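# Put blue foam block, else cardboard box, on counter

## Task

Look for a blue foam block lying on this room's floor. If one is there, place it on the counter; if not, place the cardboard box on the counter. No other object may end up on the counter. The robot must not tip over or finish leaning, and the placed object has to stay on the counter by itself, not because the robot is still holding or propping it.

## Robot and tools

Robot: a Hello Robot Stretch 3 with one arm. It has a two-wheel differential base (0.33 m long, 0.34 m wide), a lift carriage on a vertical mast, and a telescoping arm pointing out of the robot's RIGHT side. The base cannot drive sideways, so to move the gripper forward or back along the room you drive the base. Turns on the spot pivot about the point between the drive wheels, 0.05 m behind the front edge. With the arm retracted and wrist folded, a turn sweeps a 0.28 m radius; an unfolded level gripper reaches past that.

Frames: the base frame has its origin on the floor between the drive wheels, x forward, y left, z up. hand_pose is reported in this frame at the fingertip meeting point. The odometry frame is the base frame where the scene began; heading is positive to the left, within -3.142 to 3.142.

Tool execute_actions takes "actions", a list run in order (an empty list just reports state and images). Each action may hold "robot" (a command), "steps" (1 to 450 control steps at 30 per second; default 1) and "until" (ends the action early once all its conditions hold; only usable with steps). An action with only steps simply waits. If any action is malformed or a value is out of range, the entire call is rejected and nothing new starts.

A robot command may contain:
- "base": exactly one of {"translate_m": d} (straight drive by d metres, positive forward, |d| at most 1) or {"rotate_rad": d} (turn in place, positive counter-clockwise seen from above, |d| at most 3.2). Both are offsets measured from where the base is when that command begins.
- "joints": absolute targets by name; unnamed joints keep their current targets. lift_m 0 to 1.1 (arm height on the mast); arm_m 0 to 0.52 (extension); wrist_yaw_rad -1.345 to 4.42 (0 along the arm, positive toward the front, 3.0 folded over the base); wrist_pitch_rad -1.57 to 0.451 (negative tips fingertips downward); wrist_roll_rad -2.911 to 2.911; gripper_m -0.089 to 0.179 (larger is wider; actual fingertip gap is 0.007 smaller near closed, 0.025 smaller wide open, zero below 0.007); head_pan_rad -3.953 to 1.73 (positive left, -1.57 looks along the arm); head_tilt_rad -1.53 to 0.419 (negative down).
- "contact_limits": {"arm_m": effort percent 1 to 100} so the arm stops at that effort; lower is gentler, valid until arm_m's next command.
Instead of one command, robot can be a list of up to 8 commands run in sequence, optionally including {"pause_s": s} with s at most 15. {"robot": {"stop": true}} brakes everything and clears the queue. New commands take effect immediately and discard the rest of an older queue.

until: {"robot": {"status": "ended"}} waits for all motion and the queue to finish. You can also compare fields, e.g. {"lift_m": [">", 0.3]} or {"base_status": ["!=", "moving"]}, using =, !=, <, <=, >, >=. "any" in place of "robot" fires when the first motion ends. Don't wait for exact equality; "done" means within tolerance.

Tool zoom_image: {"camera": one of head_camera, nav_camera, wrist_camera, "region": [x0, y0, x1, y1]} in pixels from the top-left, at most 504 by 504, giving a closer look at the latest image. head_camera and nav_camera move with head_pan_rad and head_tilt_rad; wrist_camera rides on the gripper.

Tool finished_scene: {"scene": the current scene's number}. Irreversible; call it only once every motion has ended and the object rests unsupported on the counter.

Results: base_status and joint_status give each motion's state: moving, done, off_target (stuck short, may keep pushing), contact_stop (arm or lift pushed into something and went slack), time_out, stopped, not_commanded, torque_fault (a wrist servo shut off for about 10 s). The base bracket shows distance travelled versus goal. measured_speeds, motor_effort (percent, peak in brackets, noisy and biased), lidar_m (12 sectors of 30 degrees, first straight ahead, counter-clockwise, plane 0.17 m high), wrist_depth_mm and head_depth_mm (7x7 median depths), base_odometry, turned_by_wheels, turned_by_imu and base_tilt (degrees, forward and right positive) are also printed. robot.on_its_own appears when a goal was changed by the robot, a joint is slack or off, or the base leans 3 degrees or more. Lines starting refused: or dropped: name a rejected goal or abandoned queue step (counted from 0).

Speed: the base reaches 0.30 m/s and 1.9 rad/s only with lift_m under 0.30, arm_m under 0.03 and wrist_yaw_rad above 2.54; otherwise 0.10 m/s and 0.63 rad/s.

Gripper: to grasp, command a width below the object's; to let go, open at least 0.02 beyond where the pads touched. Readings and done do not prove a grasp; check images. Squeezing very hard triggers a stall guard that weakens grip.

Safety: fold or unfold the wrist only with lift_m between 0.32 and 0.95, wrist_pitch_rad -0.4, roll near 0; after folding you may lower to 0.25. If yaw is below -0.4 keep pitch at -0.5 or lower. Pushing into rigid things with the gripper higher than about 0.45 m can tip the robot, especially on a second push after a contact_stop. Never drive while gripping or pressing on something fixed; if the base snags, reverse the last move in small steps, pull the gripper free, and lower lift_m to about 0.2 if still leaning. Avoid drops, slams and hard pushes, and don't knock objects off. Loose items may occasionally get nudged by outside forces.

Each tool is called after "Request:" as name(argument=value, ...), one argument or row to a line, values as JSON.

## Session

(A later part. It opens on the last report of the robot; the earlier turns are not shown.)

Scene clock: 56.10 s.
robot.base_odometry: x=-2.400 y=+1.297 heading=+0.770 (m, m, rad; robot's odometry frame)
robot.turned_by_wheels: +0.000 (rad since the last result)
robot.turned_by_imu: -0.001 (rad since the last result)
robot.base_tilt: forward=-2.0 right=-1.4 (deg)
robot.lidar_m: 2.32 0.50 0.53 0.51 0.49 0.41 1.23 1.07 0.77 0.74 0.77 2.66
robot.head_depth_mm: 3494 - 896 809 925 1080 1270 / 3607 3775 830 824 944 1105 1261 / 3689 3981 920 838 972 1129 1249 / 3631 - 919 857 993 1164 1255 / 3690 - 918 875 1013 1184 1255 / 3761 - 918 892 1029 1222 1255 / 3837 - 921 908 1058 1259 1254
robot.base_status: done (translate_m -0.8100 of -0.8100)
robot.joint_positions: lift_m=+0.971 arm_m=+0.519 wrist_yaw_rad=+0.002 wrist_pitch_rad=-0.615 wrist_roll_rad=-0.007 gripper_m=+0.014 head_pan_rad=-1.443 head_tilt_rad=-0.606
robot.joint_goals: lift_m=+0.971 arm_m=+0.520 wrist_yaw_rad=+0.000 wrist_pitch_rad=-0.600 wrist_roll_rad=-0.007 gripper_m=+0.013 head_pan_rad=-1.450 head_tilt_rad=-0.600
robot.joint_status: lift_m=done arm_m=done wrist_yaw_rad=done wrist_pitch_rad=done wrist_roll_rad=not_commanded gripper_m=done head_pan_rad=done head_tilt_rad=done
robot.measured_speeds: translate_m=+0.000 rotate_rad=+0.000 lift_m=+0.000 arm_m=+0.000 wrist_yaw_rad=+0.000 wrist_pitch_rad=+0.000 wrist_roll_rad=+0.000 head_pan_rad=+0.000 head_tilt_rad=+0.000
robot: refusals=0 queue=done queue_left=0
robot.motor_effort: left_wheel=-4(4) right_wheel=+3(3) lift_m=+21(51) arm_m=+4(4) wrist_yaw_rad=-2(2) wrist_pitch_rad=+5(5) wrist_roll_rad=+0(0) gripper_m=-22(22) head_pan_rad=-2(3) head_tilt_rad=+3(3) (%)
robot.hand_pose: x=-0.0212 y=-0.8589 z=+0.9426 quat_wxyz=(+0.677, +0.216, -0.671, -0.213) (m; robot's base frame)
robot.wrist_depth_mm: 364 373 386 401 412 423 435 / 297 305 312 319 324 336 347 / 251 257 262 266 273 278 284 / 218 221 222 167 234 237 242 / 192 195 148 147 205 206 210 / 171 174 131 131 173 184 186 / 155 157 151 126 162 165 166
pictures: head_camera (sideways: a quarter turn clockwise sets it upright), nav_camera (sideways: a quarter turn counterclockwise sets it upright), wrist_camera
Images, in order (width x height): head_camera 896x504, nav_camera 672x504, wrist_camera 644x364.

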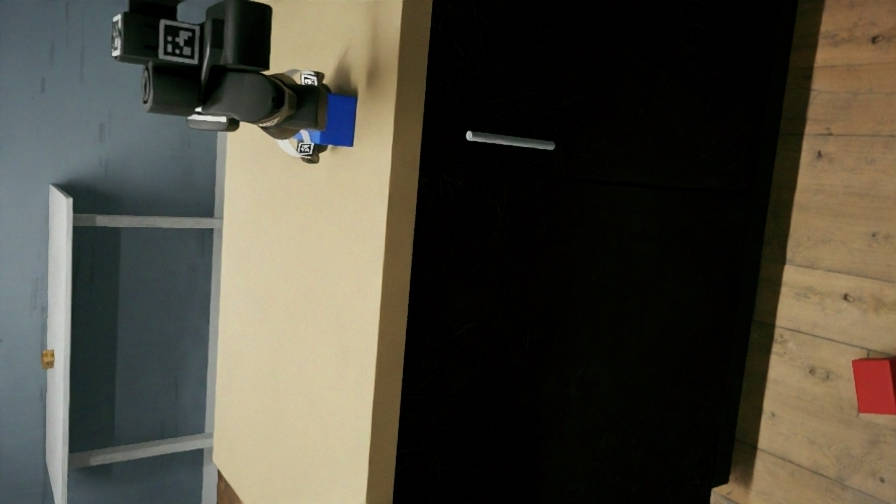

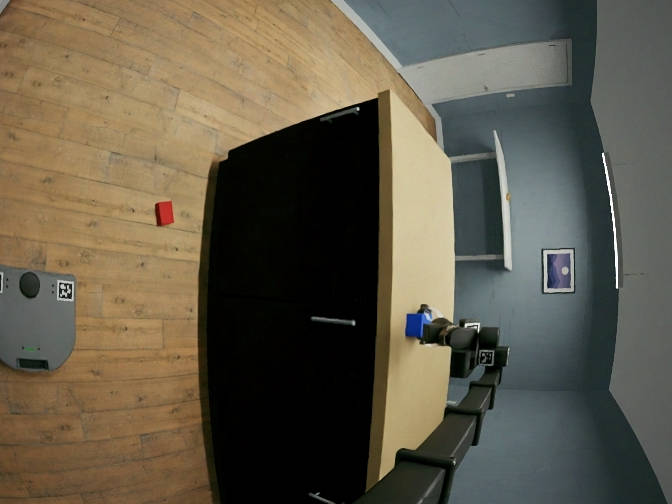

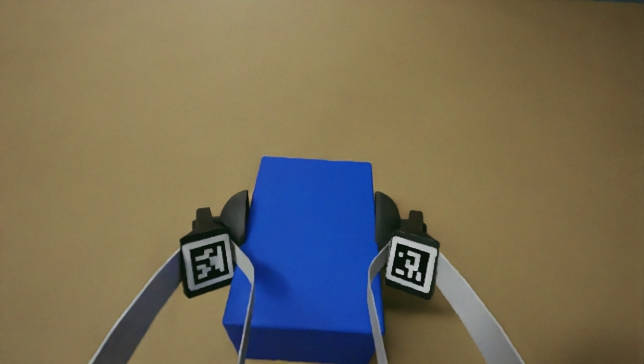

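Request:
execute_actions(
  actions=[
    {"robot":[{"joints":{"gripper_m":0.12}},{"joints":{"lift_m":1.0,"arm_m":0.40}}],"steps":450,"until":{"robot":{"status":"ended"}}},
  ],
)

Scene clock: 59.73 s.
robot.base_odometry: x=-2.400 y=+1.297 heading=+0.770 (m, m, rad; robot's odometry frame)
robot.turned_by_wheels: +0.000 (rad since the last result)
robot.turned_by_imu: +0.000 (rad since the last result)
robot.base_tilt: forward=-1.9 right=-1.4 (deg)
robot.lidar_m: 2.32 0.50 0.53 0.51 0.49 0.41 1.23 1.07 0.78 0.74 0.77 2.66
robot.head_depth_mm: 3534 - 854 805 924 1077 1262 / 3670 3921 831 822 945 1108 1258 / 3670 3938 921 840 966 1130 1251 / 3624 3916 924 857 990 1153 1257 / 3676 - 924 873 1008 1196 1258 / 3708 - 924 892 1040 1220 1252 / 3771 - 919 916 1060 1262 1256
robot.base_status: done (translate_m -0.8100 of -0.8100)
robot.joint_positions: lift_m=+1.000 arm_m=+0.400 wrist_yaw_rad=+0.002 wrist_pitch_rad=-0.615 wrist_roll_rad=-0.007 gripper_m=+0.120 head_pan_rad=-1.443 head_tilt_rad=-0.606
robot.joint_goals: lift_m=+1.000 arm_m=+0.400 wrist_yaw_rad=+0.000 wrist_pitch_rad=-0.600 wrist_roll_rad=-0.007 gripper_m=+0.120 head_pan_rad=-1.450 head_tilt_rad=-0.600
robot.joint_status: lift_m=done arm_m=done wrist_yaw_rad=done wrist_pitch_rad=done wrist_roll_rad=not_commanded gripper_m=done head_pan_rad=done head_tilt_rad=done
robot.measured_speeds: translate_m=+0.000 rotate_rad=+0.000 lift_m=+0.000 arm_m=+0.000 wrist_yaw_rad=+0.000 wrist_pitch_rad=+0.000 wrist_roll_rad=+0.000 head_pan_rad=+0.000 head_tilt_rad=+0.000
robot: refusals=0 queue=done queue_left=0
robot.motor_effort: left_wheel=-4(4) right_wheel=+3(2) lift_m=+50(51) arm_m=-4(6) wrist_yaw_rad=-1(2) wrist_pitch_rad=+5(5) wrist_roll_rad=+0(0) gripper_m=+0(94) head_pan_rad=-2(2) head_tilt_rad=+3(4) (%)
robot.hand_pose: x=-0.0212 y=-0.7406 z=+0.9706 quat_wxyz=(+0.677, +0.216, -0.671, -0.213) (m; robot's base frame)
robot.wrist_depth_mm: 427 437 443 464 476 495 509 / 347 356 364 367 381 394 404 / 294 298 302 242 316 324 331 / 255 260 259 240 272 276 282 / 223 230 230 234 238 245 245 / 201 197 206 208 212 215 217 / - 206 211 212 216 219 223
pictures: head_camera (sideways: a quarter turn clockwise sets it upright), nav_camera (sideways: a quarter turn counterclockwise sets it upright), wrist_camera
Images, in order (width x height): head_camera 896x504, nav_camera 672x504, wrist_camera 644x364.

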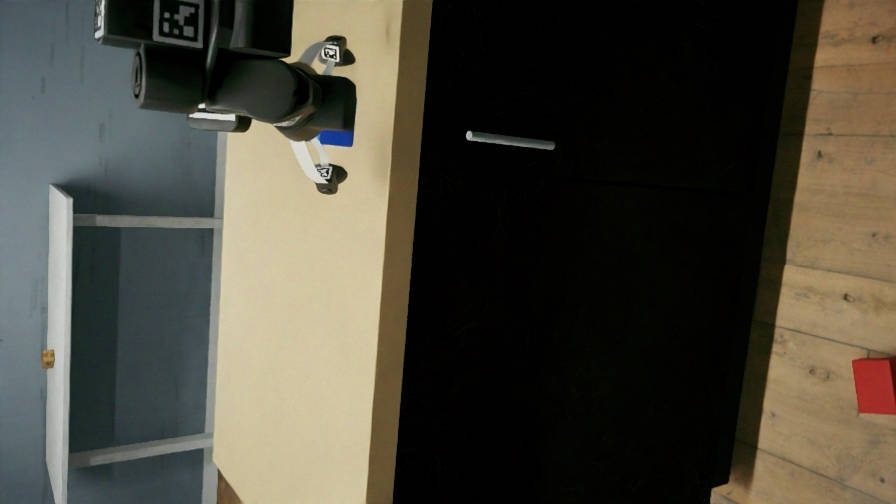

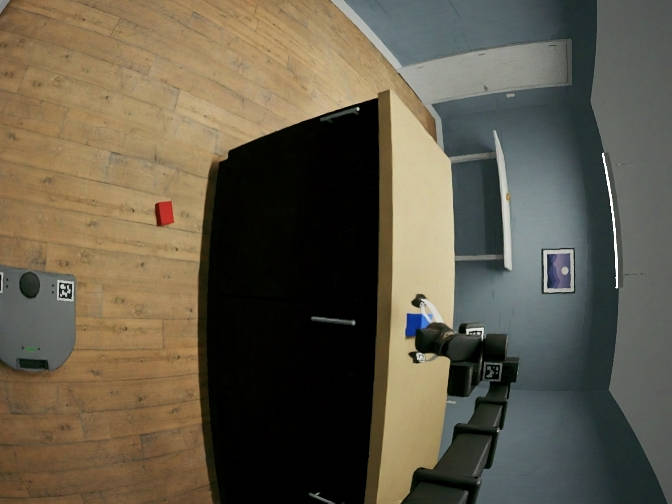

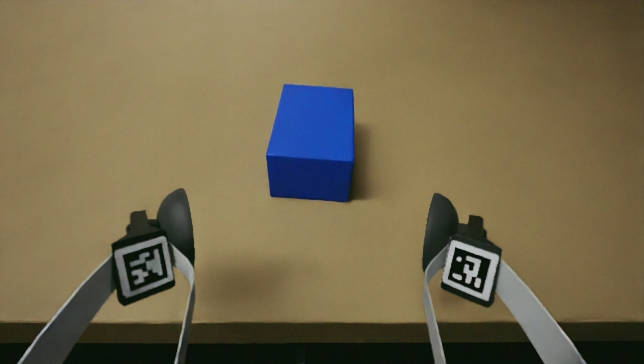

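Request:
finished_scene(
  scene=2,
)

The scene is finished: the task was done.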